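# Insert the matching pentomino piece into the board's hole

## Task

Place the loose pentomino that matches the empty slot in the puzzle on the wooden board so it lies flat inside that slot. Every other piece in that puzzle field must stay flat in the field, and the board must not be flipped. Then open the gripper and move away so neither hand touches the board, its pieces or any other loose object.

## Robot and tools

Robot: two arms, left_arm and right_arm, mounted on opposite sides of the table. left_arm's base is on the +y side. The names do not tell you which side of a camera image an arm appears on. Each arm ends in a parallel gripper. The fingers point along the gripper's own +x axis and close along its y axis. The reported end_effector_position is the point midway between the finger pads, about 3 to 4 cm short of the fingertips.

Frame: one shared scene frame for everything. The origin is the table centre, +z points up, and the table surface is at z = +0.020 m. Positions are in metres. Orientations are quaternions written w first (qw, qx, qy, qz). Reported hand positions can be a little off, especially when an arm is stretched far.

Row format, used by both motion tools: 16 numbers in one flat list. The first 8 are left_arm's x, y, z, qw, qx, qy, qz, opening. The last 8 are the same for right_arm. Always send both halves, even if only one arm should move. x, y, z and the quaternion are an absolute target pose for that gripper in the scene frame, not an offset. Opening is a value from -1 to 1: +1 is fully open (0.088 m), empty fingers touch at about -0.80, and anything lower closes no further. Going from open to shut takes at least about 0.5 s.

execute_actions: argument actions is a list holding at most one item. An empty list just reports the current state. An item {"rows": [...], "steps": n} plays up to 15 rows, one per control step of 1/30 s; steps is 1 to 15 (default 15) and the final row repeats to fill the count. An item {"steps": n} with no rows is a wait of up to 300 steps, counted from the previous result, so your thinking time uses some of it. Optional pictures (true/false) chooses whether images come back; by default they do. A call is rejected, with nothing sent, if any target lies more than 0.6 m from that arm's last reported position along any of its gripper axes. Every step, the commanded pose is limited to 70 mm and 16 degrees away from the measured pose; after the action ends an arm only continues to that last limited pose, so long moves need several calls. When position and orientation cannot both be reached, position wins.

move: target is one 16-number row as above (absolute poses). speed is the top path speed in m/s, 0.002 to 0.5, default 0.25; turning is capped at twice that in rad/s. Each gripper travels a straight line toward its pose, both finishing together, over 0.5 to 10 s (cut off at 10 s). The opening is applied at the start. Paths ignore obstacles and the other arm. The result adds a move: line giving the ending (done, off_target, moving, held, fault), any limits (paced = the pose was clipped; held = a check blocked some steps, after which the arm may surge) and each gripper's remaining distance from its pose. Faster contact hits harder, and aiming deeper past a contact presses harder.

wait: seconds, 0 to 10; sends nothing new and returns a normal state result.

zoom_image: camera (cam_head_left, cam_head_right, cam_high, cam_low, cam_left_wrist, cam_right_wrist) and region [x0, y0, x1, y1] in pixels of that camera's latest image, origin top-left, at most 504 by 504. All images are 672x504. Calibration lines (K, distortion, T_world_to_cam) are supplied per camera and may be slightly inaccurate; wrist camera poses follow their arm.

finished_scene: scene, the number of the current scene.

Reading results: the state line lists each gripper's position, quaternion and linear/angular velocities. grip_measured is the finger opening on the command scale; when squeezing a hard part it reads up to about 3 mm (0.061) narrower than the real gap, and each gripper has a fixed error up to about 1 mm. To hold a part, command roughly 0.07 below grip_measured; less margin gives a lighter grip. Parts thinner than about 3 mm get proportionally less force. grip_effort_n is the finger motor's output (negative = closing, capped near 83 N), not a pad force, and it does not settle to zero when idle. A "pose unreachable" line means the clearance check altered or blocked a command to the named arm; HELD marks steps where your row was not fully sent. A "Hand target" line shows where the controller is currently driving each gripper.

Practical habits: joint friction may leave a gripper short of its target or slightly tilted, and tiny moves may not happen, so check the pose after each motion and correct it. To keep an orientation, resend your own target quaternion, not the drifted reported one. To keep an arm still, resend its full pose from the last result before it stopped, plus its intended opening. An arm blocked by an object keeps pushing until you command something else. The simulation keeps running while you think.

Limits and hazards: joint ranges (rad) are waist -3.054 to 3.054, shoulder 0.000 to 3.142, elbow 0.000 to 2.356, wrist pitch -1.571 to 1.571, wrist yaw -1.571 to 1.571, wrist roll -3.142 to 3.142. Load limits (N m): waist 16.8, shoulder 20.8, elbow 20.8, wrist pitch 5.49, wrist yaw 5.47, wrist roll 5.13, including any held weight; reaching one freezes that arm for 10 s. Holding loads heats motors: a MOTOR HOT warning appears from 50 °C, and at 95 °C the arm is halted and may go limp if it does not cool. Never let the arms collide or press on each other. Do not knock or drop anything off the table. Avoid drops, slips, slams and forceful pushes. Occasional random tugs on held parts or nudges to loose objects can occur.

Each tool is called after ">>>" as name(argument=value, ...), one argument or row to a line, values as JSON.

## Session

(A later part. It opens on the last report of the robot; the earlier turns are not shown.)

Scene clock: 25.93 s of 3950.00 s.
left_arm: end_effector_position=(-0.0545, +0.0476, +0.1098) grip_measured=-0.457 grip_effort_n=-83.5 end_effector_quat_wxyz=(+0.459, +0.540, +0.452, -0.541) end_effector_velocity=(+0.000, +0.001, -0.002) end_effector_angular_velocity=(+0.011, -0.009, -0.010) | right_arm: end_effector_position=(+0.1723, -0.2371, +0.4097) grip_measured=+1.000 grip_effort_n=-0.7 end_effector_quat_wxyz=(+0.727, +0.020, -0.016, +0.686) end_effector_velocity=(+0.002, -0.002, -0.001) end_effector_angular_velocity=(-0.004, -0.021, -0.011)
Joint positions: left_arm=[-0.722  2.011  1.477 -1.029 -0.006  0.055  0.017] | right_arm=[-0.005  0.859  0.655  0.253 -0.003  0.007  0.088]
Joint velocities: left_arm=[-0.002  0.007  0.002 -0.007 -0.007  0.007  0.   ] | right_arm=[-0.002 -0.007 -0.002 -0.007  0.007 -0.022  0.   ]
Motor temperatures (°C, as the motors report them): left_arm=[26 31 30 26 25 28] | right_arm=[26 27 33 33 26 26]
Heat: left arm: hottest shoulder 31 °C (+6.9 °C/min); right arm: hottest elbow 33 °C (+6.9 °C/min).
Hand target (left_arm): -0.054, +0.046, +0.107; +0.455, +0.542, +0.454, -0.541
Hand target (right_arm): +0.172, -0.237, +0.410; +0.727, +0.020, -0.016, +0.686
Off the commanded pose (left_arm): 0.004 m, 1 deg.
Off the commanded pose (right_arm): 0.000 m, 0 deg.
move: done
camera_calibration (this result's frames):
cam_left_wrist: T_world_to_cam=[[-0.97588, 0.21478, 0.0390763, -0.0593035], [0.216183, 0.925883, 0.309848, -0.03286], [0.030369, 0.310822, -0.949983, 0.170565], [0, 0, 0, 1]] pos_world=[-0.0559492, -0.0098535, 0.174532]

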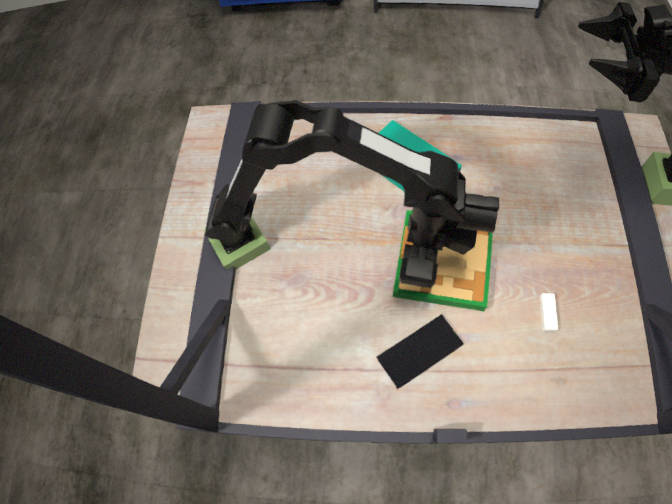

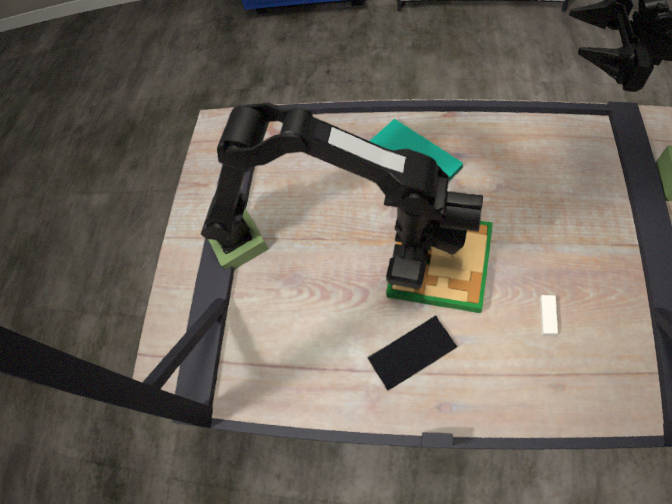

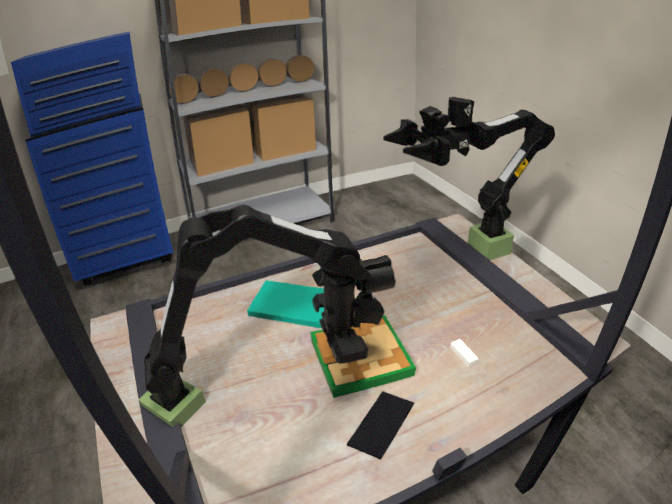

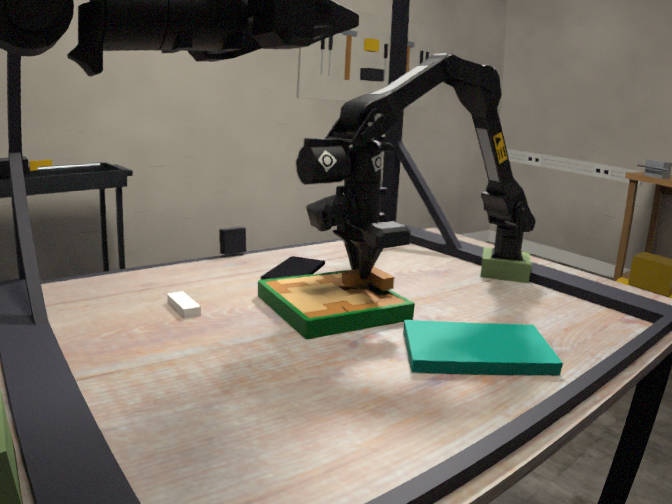

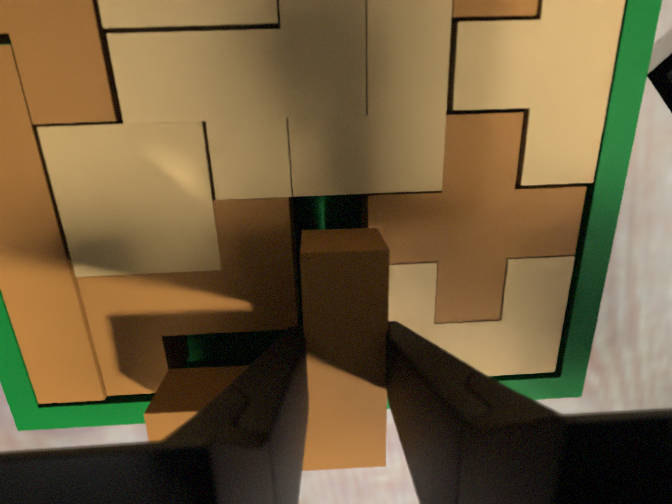

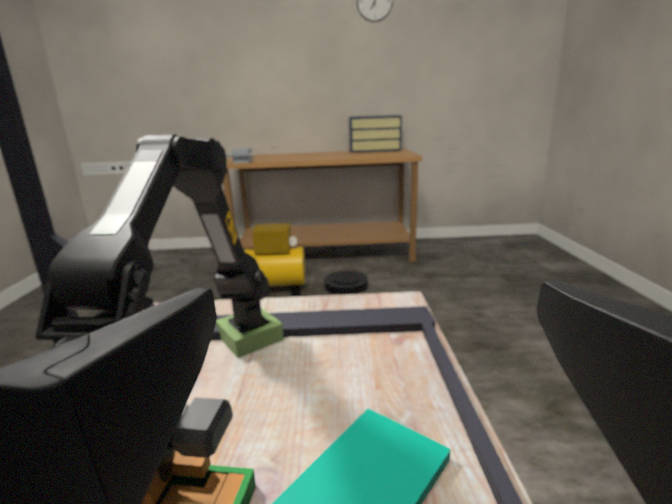

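>>> move(
  target=[-0.0515,0.0405,0.103,0.4545,0.5417,0.4545,-0.5417,-0.53,0.172,-0.237,0.41,0.727,0.02,-0.016,0.686,1],
  speed=0.015,
)

Scene clock: 28.63 s of 3950.00 s.
left_arm: end_effector_position=(-0.0519, +0.0434, +0.1061) grip_measured=-0.457 grip_effort_n=-83.5 end_effector_quat_wxyz=(+0.457, +0.542, +0.453, -0.540) end_effector_velocity=(-0.004, +0.000, -0.001) end_effector_angular_velocity=(+0.008, +0.006, -0.015) | right_arm: end_effector_position=(+0.1723, -0.2371, +0.4097) grip_measured=+1.000 grip_effort_n=-1.2 end_effector_quat_wxyz=(+0.727, +0.020, -0.016, +0.686) end_effector_velocity=(-0.003, -0.000, +0.000) end_effector_angular_velocity=(-0.002, +0.006, +0.020)
Joint positions: left_arm=[-0.714  2.033  1.494 -1.029 -0.006  0.065  0.017] | right_arm=[-0.005  0.859  0.655  0.253 -0.003  0.007  0.088]
Joint velocities: left_arm=[-0.007  0.007  0.007 -0.007  0.007  0.007 -0.   ] | right_arm=[-0.002 -0.002  0.002 -0.007 -0.022  0.007  0.   ]
Motor temperatures (°C, as the motors report them): left_arm=[26 31 31 26 25 28] | right_arm=[26 27 33 33 26 26]
Heat: left arm: hottest shoulder 31 °C (+6.3 °C/min); right arm: hottest elbow 33 °C (+6.3 °C/min).
Hand target (left_arm): -0.052, +0.041, +0.103; +0.455, +0.542, +0.454, -0.542
Hand target (right_arm): +0.172, -0.237, +0.410; +0.727, +0.020, -0.016, +0.686
Off the commanded pose (left_arm): 0.004 m, 0 deg.
Off the commanded pose (right_arm): 0.000 m, 0 deg.
move: done
camera_calibration (this result's frames):
cam_left_wrist: T_world_to_cam=[[-0.975493, 0.216445, 0.0395563, -0.0558557], [0.217757, 0.923914, 0.314586, -0.0287828], [0.0315439, 0.31549, -0.948404, 0.167895], [0, 0, 0, 1]] pos_world=[-0.0535153, -0.0142867, 0.170497]

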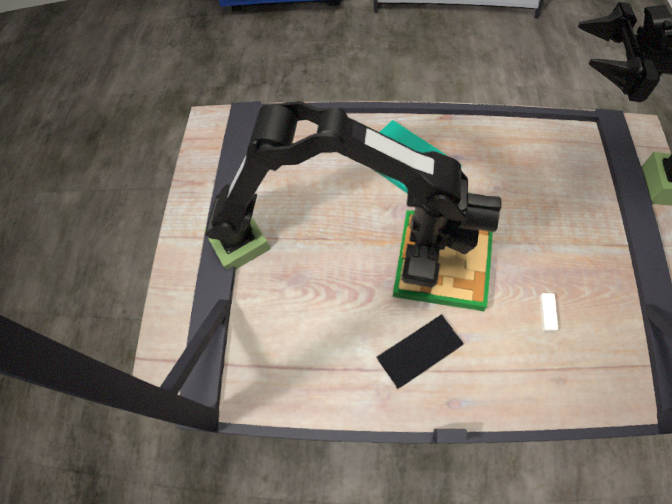

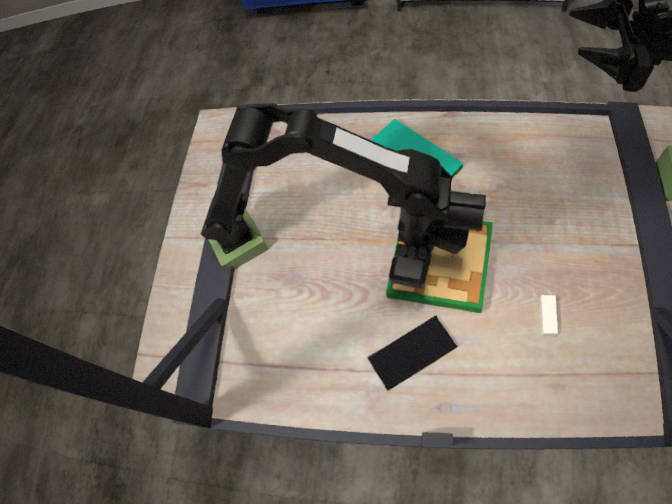

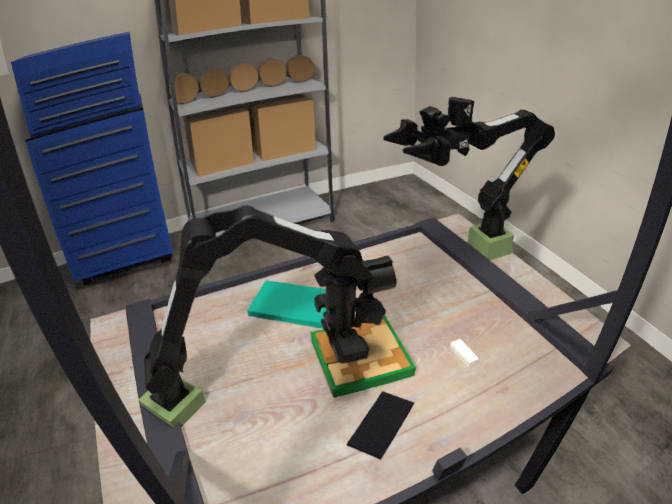

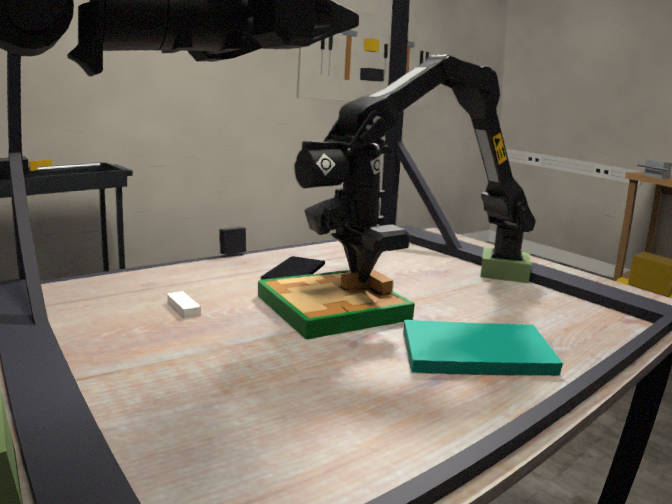

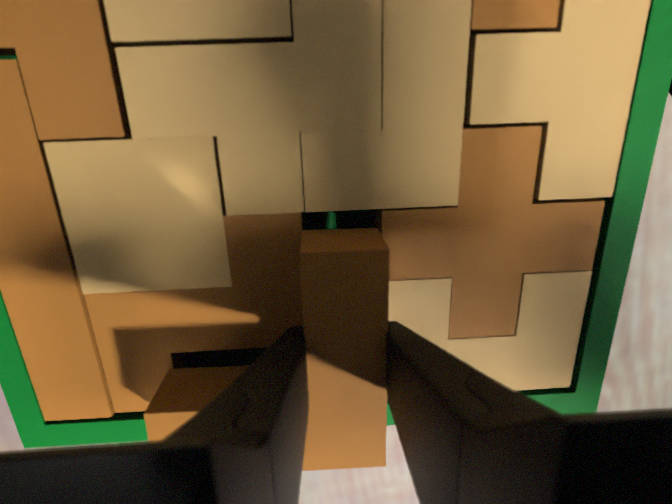

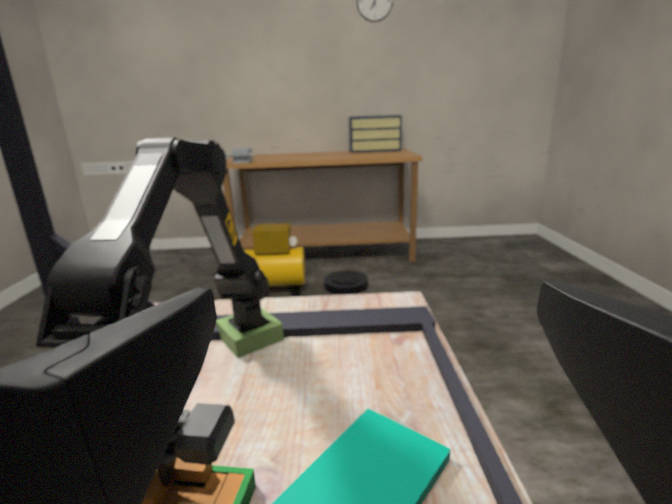

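>>> move(
  target=[-0.0545,0.0395,0.097,0.4545,0.5417,0.4545,-0.5417,-0.53,0.172,-0.237,0.41,0.727,0.02,-0.016,0.686,1],
  speed=0.01,
)

Scene clock: 31.73 s of 3950.00 s.
left_arm: end_effector_position=(-0.0523, +0.0398, +0.1021) grip_measured=-0.457 grip_effort_n=-83.5 end_effector_quat_wxyz=(+0.459, +0.540, +0.451, -0.542) end_effector_velocity=(-0.001, +0.003, -0.001) end_effector_angular_velocity=(+0.011, -0.009, +0.000) | right_arm: end_effector_position=(+0.1723, -0.2371, +0.4097) grip_measured=+1.000 grip_effort_n=-0.7 end_effector_quat_wxyz=(+0.727, +0.020, -0.016, +0.686) end_effector_velocity=(-0.003, -0.000, -0.005) end_effector_angular_velocity=(-0.022, +0.008, +0.020)
Joint positions: left_arm=[-0.714  2.045  1.495 -1.011 -0.006  0.066  0.017] | right_arm=[-0.005  0.859  0.655  0.253 -0.003  0.007  0.088]
Joint velocities: left_arm=[-0.007  0.002 -0.002 -0.007 -0.007 -0.007 -0.   ] | right_arm=[-0.002 -0.002 -0.002 -0.022 -0.022  0.007  0.   ]
Motor temperatures (°C, as the motors report them): left_arm=[26 31 31 26 25 28] | right_arm=[26 27 33 34 26 26]
Heat: left arm: hottest shoulder 31 °C (+5.7 °C/min); right arm: hottest wrist pitch 34 °C (+7.6 °C/min).
Hand target (left_arm): -0.055, +0.039, +0.097; +0.455, +0.542, +0.454, -0.542
Hand target (right_arm): +0.172, -0.237, +0.410; +0.727, +0.020, -0.016, +0.686
Off the commanded pose (left_arm): 0.006 m, 1 deg.
Off the commanded pose (right_arm): 0.000 m, 0 deg.
move: done
camera_calibration (this result's frames):
cam_left_wrist: T_world_to_cam=[[-0.97538, 0.217099, 0.0387486, -0.0552301], [0.21835, 0.926073, 0.307753, -0.0234389], [0.0309289, 0.308637, -0.950677, 0.165718], [0, 0, 0, 1]] pos_world=[-0.053878, -0.0174501, 0.166898]

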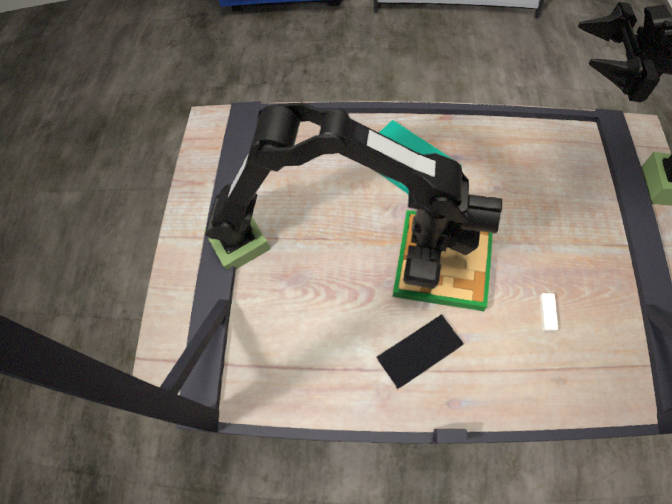

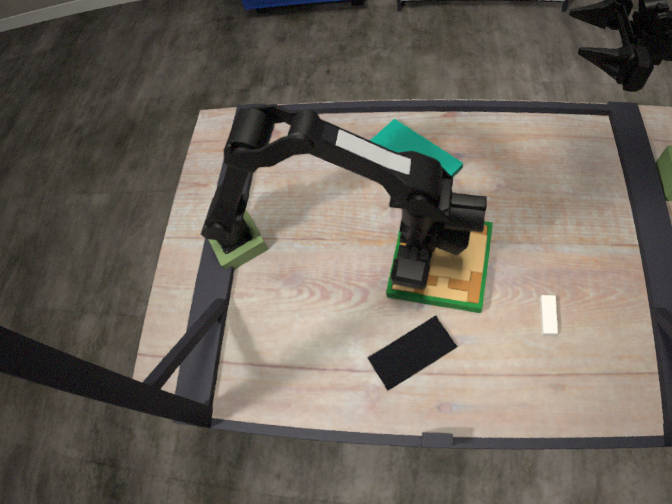

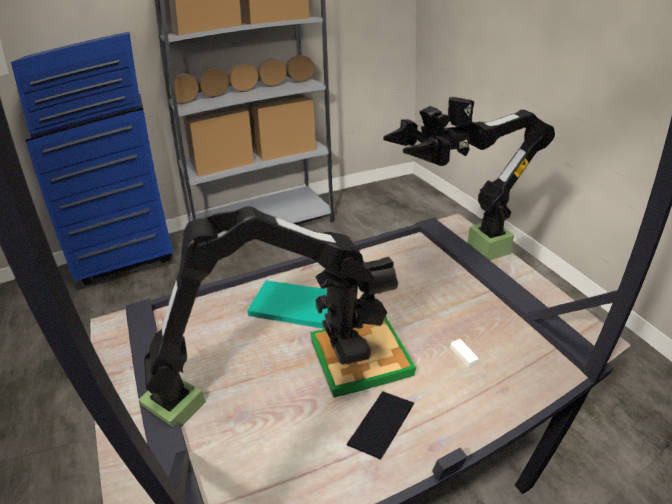

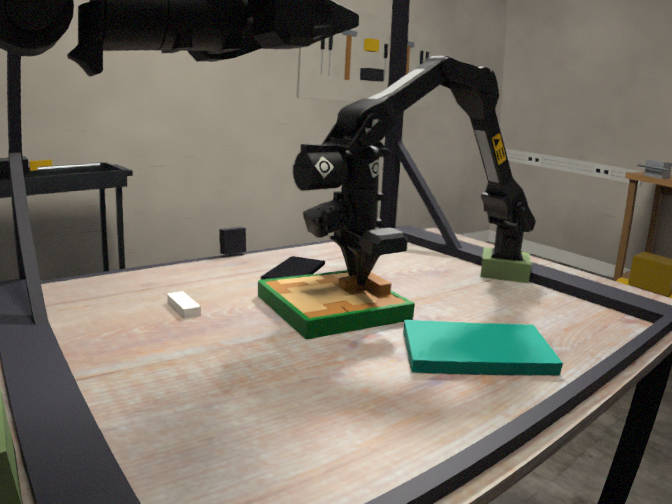

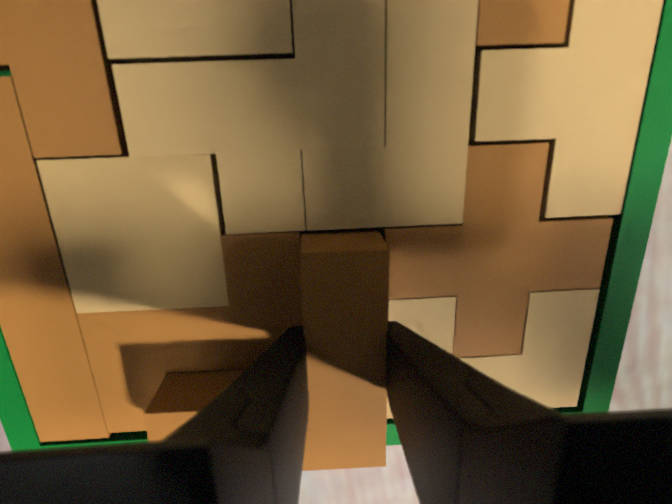

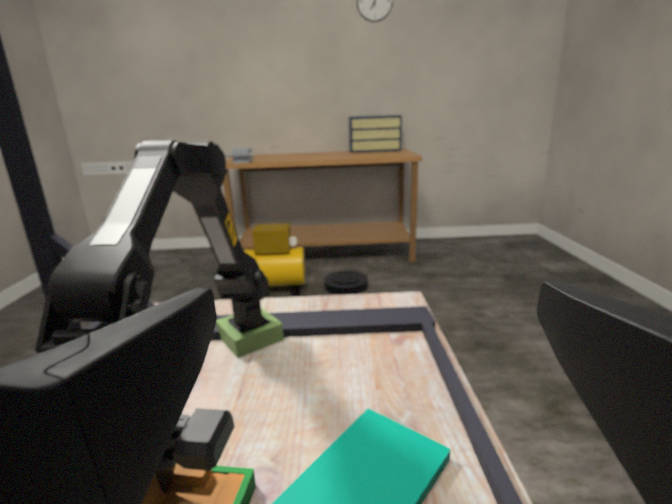

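>>> move(
  target=[-0.054,0.045,0.087,0.4545,0.5417,0.4545,-0.5417,-0.53,0.172,-0.237,0.41,0.727,0.02,-0.016,0.686,1],
  speed=0.01,
)

>>> move(
  target=[-0.053,0.041,0.095,0.4545,0.5417,0.4545,-0.5417,-0.1,0.172,-0.237,0.41,0.727,0.02,-0.016,0.686,1],
  speed=0.01,
)

>>> move(
  target=[-0.053,0.048,0.14,0.4545,0.5417,0.4545,-0.5417,-0.1,0.172,-0.237,0.41,0.727,0.02,-0.016,0.686,1],
  speed=0.1,
)

Scene clock: 38.30 s of 3950.00 s.
left_arm: end_effector_position=(-0.0522, +0.0408, +0.0939) grip_measured=-0.457 grip_effort_n=-83.5 end_effector_quat_wxyz=(+0.461, +0.538, +0.449, -0.544) end_effector_velocity=(+0.005, +0.003, +0.001) end_effector_angular_velocity=(+0.005, -0.022, +0.010) | right_arm: end_effector_position=(+0.1723, -0.2371, +0.4097) grip_measured=+1.000 grip_effort_n=-0.7 end_effector_quat_wxyz=(+0.727, +0.020, -0.016, +0.686) end_effector_velocity=(-0.000, -0.000, -0.002) end_effector_angular_velocity=(-0.007, +0.007, +0.005)
Joint positions: left_arm=[-0.714  2.045  1.461 -0.969 -0.006  0.066  0.017] | right_arm=[-0.005  0.859  0.655  0.253 -0.003  0.007  0.088]
Joint velocities: left_arm=[ 0.002 -0.007 -0.007 -0.007 -0.022 -0.007 -0.   ] | right_arm=[-0.002 -0.002 -0.002 -0.007 -0.007  0.007  0.   ]
Motor temperatures (°C, as the motors report them): left_arm=[26 32 31 26 25 28] | right_arm=[26 28 34 34 26 26]
Heat: left arm: hottest shoulder 32 °C (+6.3 °C/min); right arm: hottest elbow 34 °C (+6.3 °C/min).
Hand target (left_arm): -0.054, +0.045, +0.087; +0.454, +0.542, +0.455, -0.542
Hand target (right_arm): +0.172, -0.237, +0.410; +0.727, +0.020, -0.016, +0.686
Off the commanded pose (left_arm): 0.008 m, 1 deg.
Off the commanded pose (right_arm): 0.000 m, 0 deg.
After step 90, 1.73 s passed at rest.
move: done
camera_calibration (this result's frames):
cam_left_wrist: T_world_to_cam=[[-0.975349, 0.21739, 0.037897, -0.054956], [0.218599, 0.92838, 0.300541, -0.0212794], [0.0301517, 0.301417, -0.953016, 0.158055], [0, 0, 0, 1]] pos_world=[-0.0537152, -0.0159381, 0.159107]

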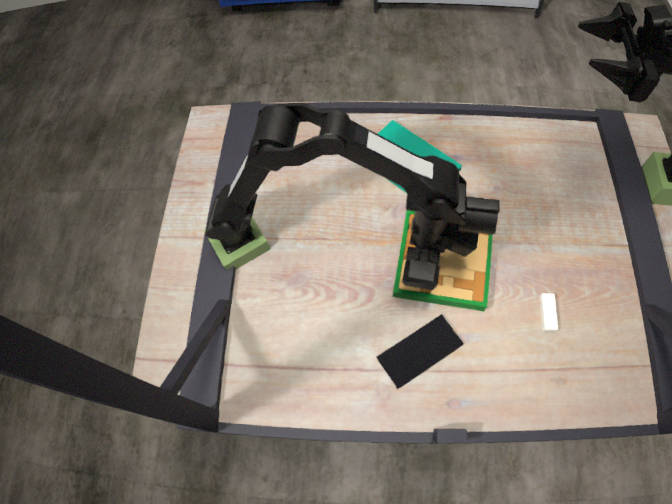

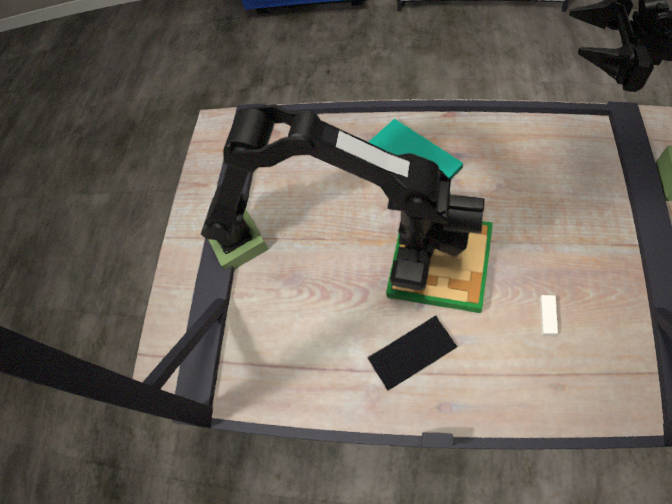

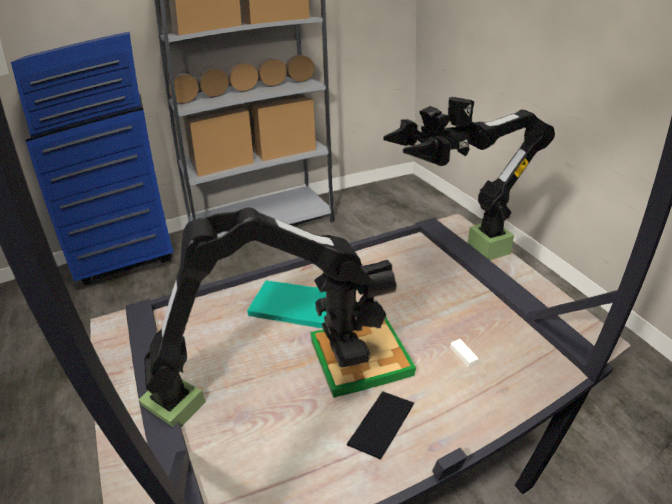

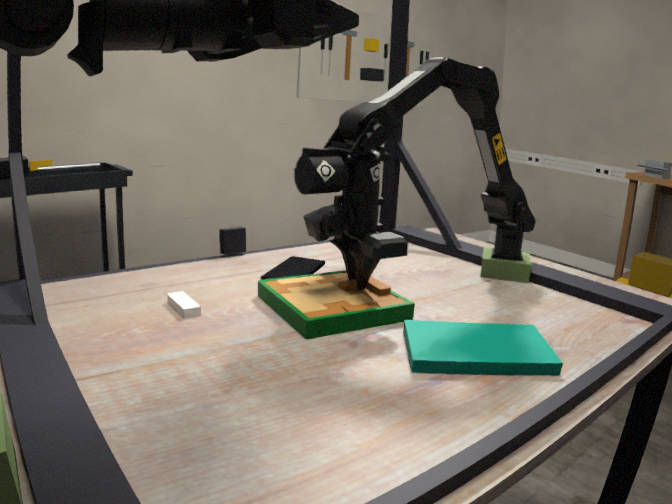

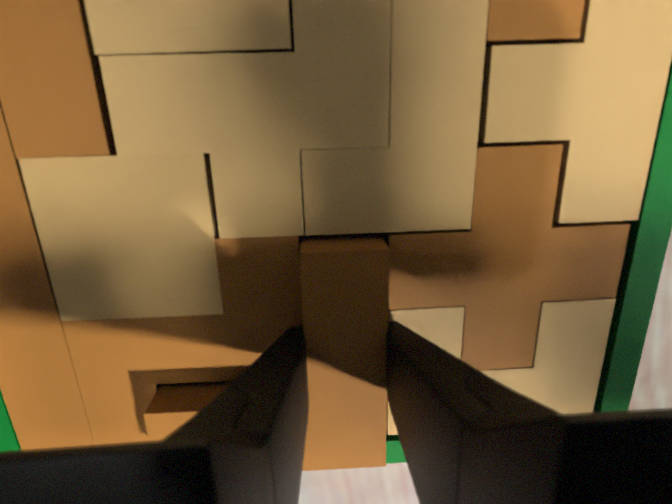

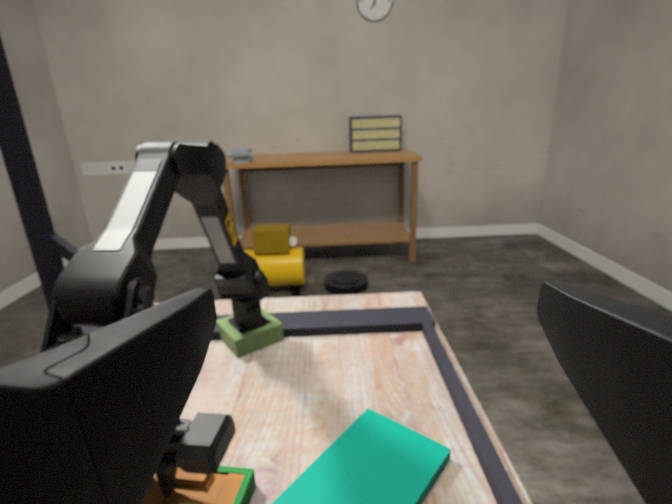

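Scene clock: 39.47 s of 3950.00 s.
left_arm: end_effector_position=(-0.0519, +0.0424, +0.0969) grip_measured=-0.103 grip_effort_n=16.0 end_effector_quat_wxyz=(+0.458, +0.541, +0.452, -0.541) end_effector_velocity=(-0.003, +0.006, +0.000) end_effector_angular_velocity=(+0.023, +0.005, -0.000) | right_arm: end_effector_position=(+0.1723, -0.2371, +0.4097) grip_measured=+1.000 grip_effort_n=-1.2 end_effector_quat_wxyz=(+0.727, +0.020, -0.016, +0.686) end_effector_velocity=(-0.000, -0.000, -0.005) end_effector_angular_velocity=(-0.022, -0.006, +0.005)
Joint positions: left_arm=[-0.713  2.045  1.474 -0.994 -0.006  0.066  0.034] | right_arm=[-0.005  0.859  0.655  0.253 -0.003  0.007  0.088]
Joint velocities: left_arm=[-0.007 -0.002 -0.002 -0.022  0.007 -0.007 -0.   ] | right_arm=[-0.002 -0.002 -0.002 -0.022 -0.007 -0.007  0.   ]
Motor temperatures (°C, as the motors report them): left_arm=[26 32 31 26 25 28] | right_arm=[26 28 34 34 26 26]
Heat: left arm: hottest shoulder 32 °C (+6.1 °C/min); right arm: hottest elbow 34 °C (+6.1 °C/min).
Hand target (left_arm): -0.053, +0.041, +0.095; +0.455, +0.542, +0.454, -0.542
Hand target (right_arm): +0.172, -0.237, +0.410; +0.727, +0.020, -0.016, +0.686
Off the commanded pose (left_arm): 0.003 m, 0 deg.
Off the commanded pose (right_arm): 0.000 m, 0 deg.
move: done
camera_calibration (this result's frames):
cam_left_wrist: T_world_to_cam=[[-0.975482, 0.216549, 0.0392585, -0.0552076], [0.217846, 0.924746, 0.312072, -0.0247138], [0.0312749, 0.312973, -0.949247, 0.159692], [0, 0, 0, 1]] pos_world=[-0.0534646, -0.0151701, 0.161467]

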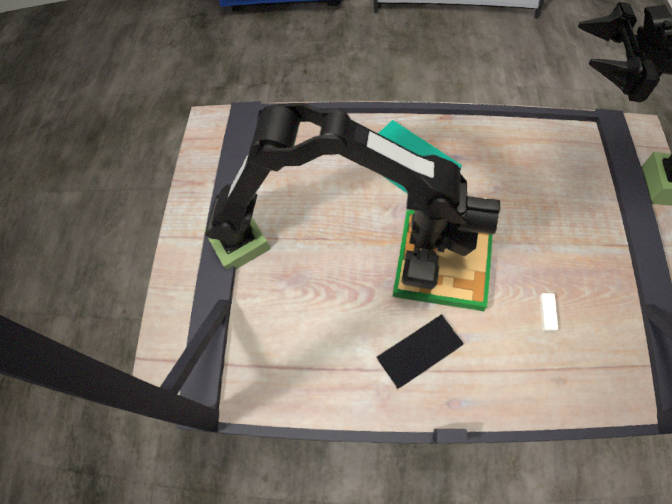

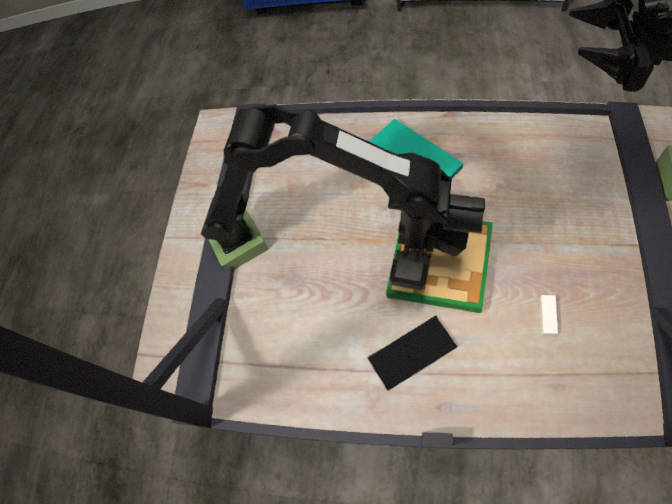

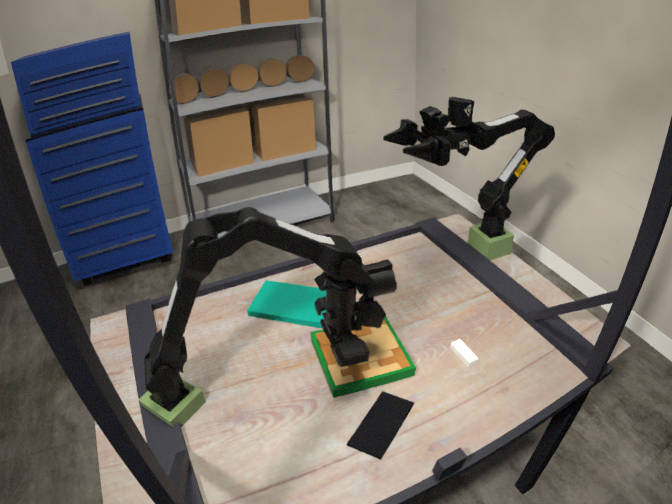

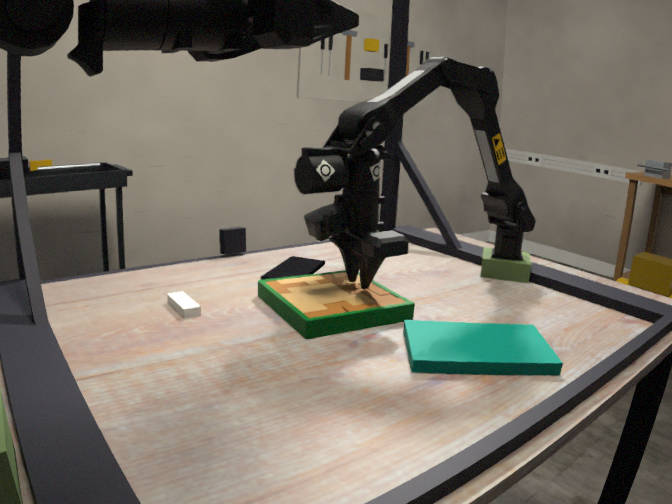

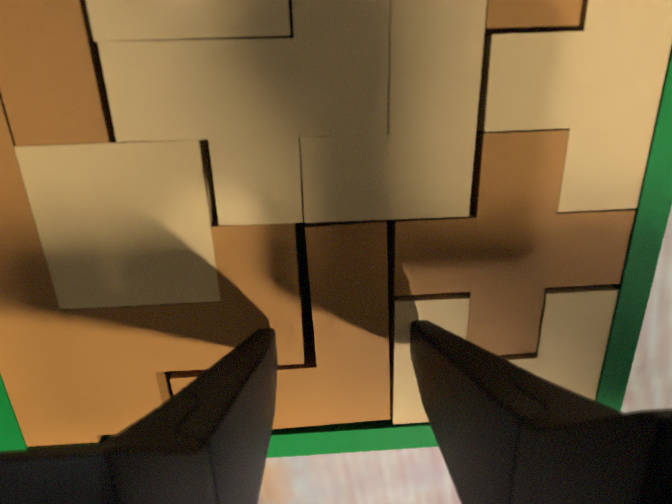

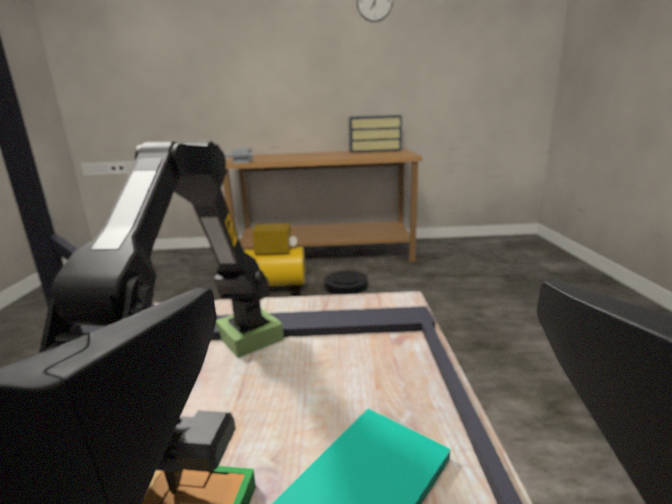

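Scene clock: 40.33 s of 3950.00 s.
left_arm: end_effector_position=(-0.0510, +0.0505, +0.1336) grip_measured=-0.103 grip_effort_n=15.6 end_effector_quat_wxyz=(+0.452, +0.547, +0.458, -0.535) end_effector_velocity=(-0.002, +0.002, +0.004) end_effector_angular_velocity=(+0.008, +0.006, +0.005) | right_arm: end_effector_position=(+0.1723, -0.2371, +0.4097) grip_measured=+1.000 grip_effort_n=-1.2 end_effector_quat_wxyz=(+0.727, +0.020, -0.016, +0.686) end_effector_velocity=(-0.000, -0.000, -0.002) end_effector_angular_velocity=(-0.009, -0.022, +0.004)
Joint positions: left_arm=[-0.713  1.996  1.553 -1.144 -0.006  0.066  0.034] | right_arm=[-0.005  0.859  0.655  0.253 -0.003  0.007  0.088]
Joint velocities: left_arm=[-0.002 -0.002  0.012 -0.022  0.007 -0.007 -0.   ] | right_arm=[-0.002 -0.002 -0.002 -0.007 -0.007 -0.022  0.   ]
Motor temperatures (°C, as the motors report them): left_arm=[26 33 31 26 25 28] | right_arm=[26 28 34 34 26 26]
Heat: left arm: hottest shoulder 33 °C (+7.4 °C/min); right arm: hottest elbow 34 °C (+6.0 °C/min).
Hand target (left_arm): -0.053, +0.048, +0.140; +0.454, +0.542, +0.455, -0.542
Hand target (right_arm): +0.172, -0.237, +0.410; +0.727, +0.020, -0.016, +0.686
Off the commanded pose (left_arm): 0.007 m, 1 deg.
Off the commanded pose (right_arm): 0.000 m, 0 deg.
move: done
camera_calibration (this result's frames):
cam_left_wrist: T_world_to_cam=[[-0.975579, 0.215643, 0.0417531, -0.0578438], [0.217071, 0.917525, 0.333209, -0.0463149], [0.0335446, 0.334135, -0.941928, 0.190002], [0, 0, 0, 1]] pos_world=[-0.0527511, -0.0085176, 0.196816]

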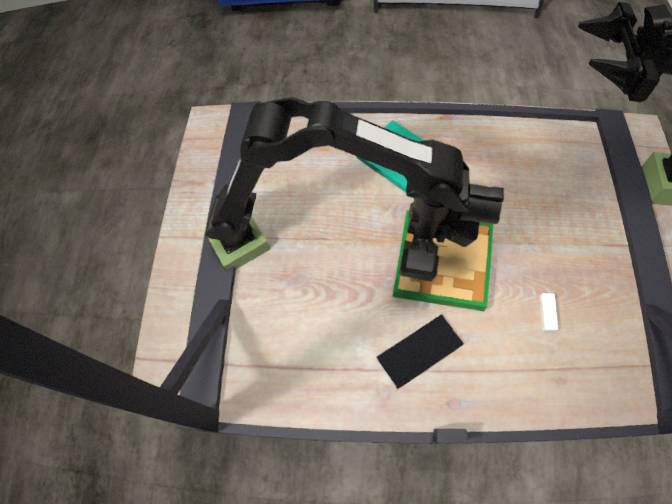

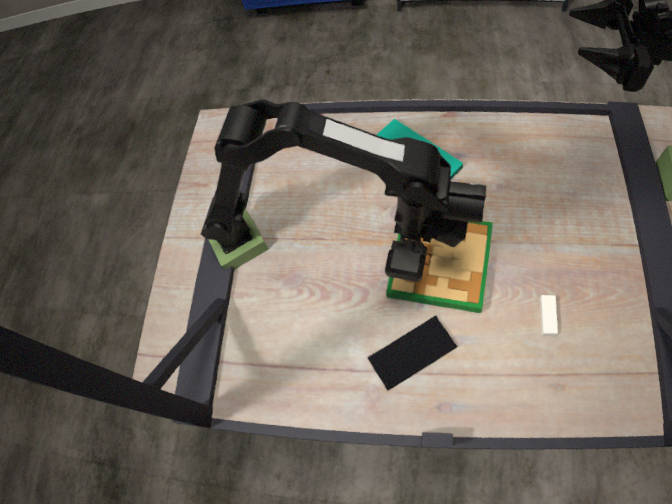

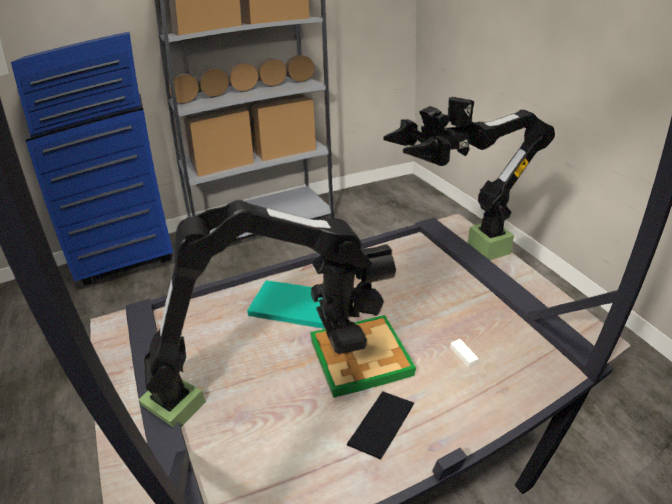

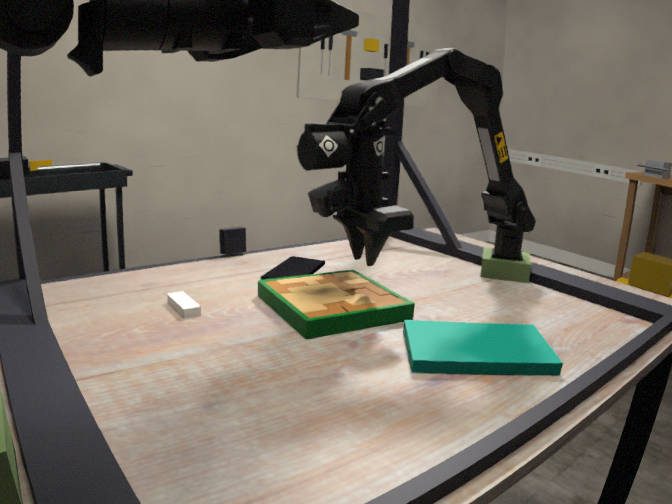

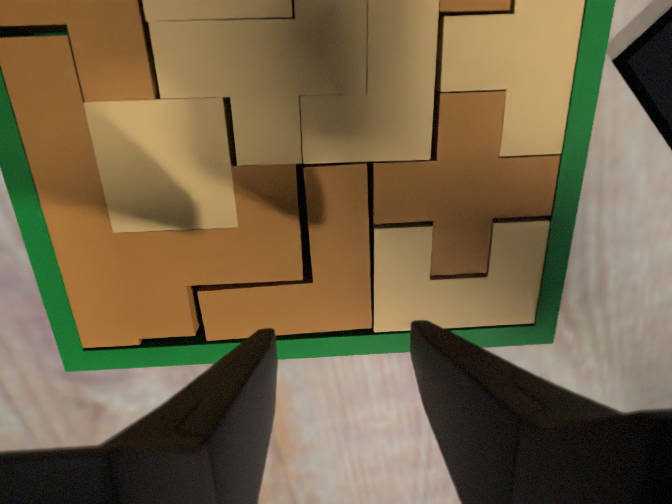

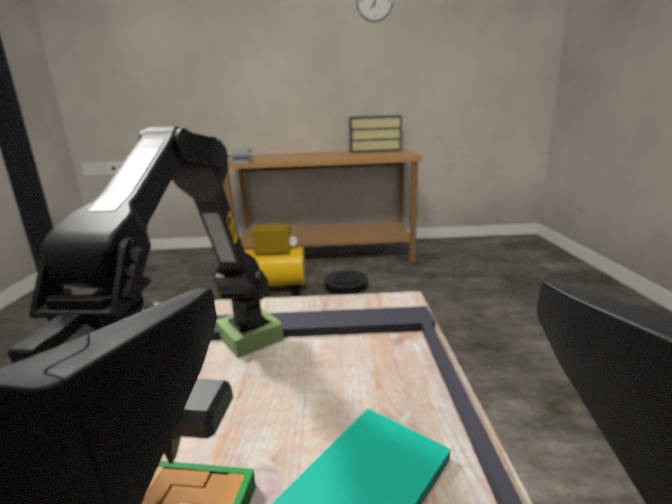

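>>> finished_scene(
  scene=2,
)

The scene is finished: the task was done.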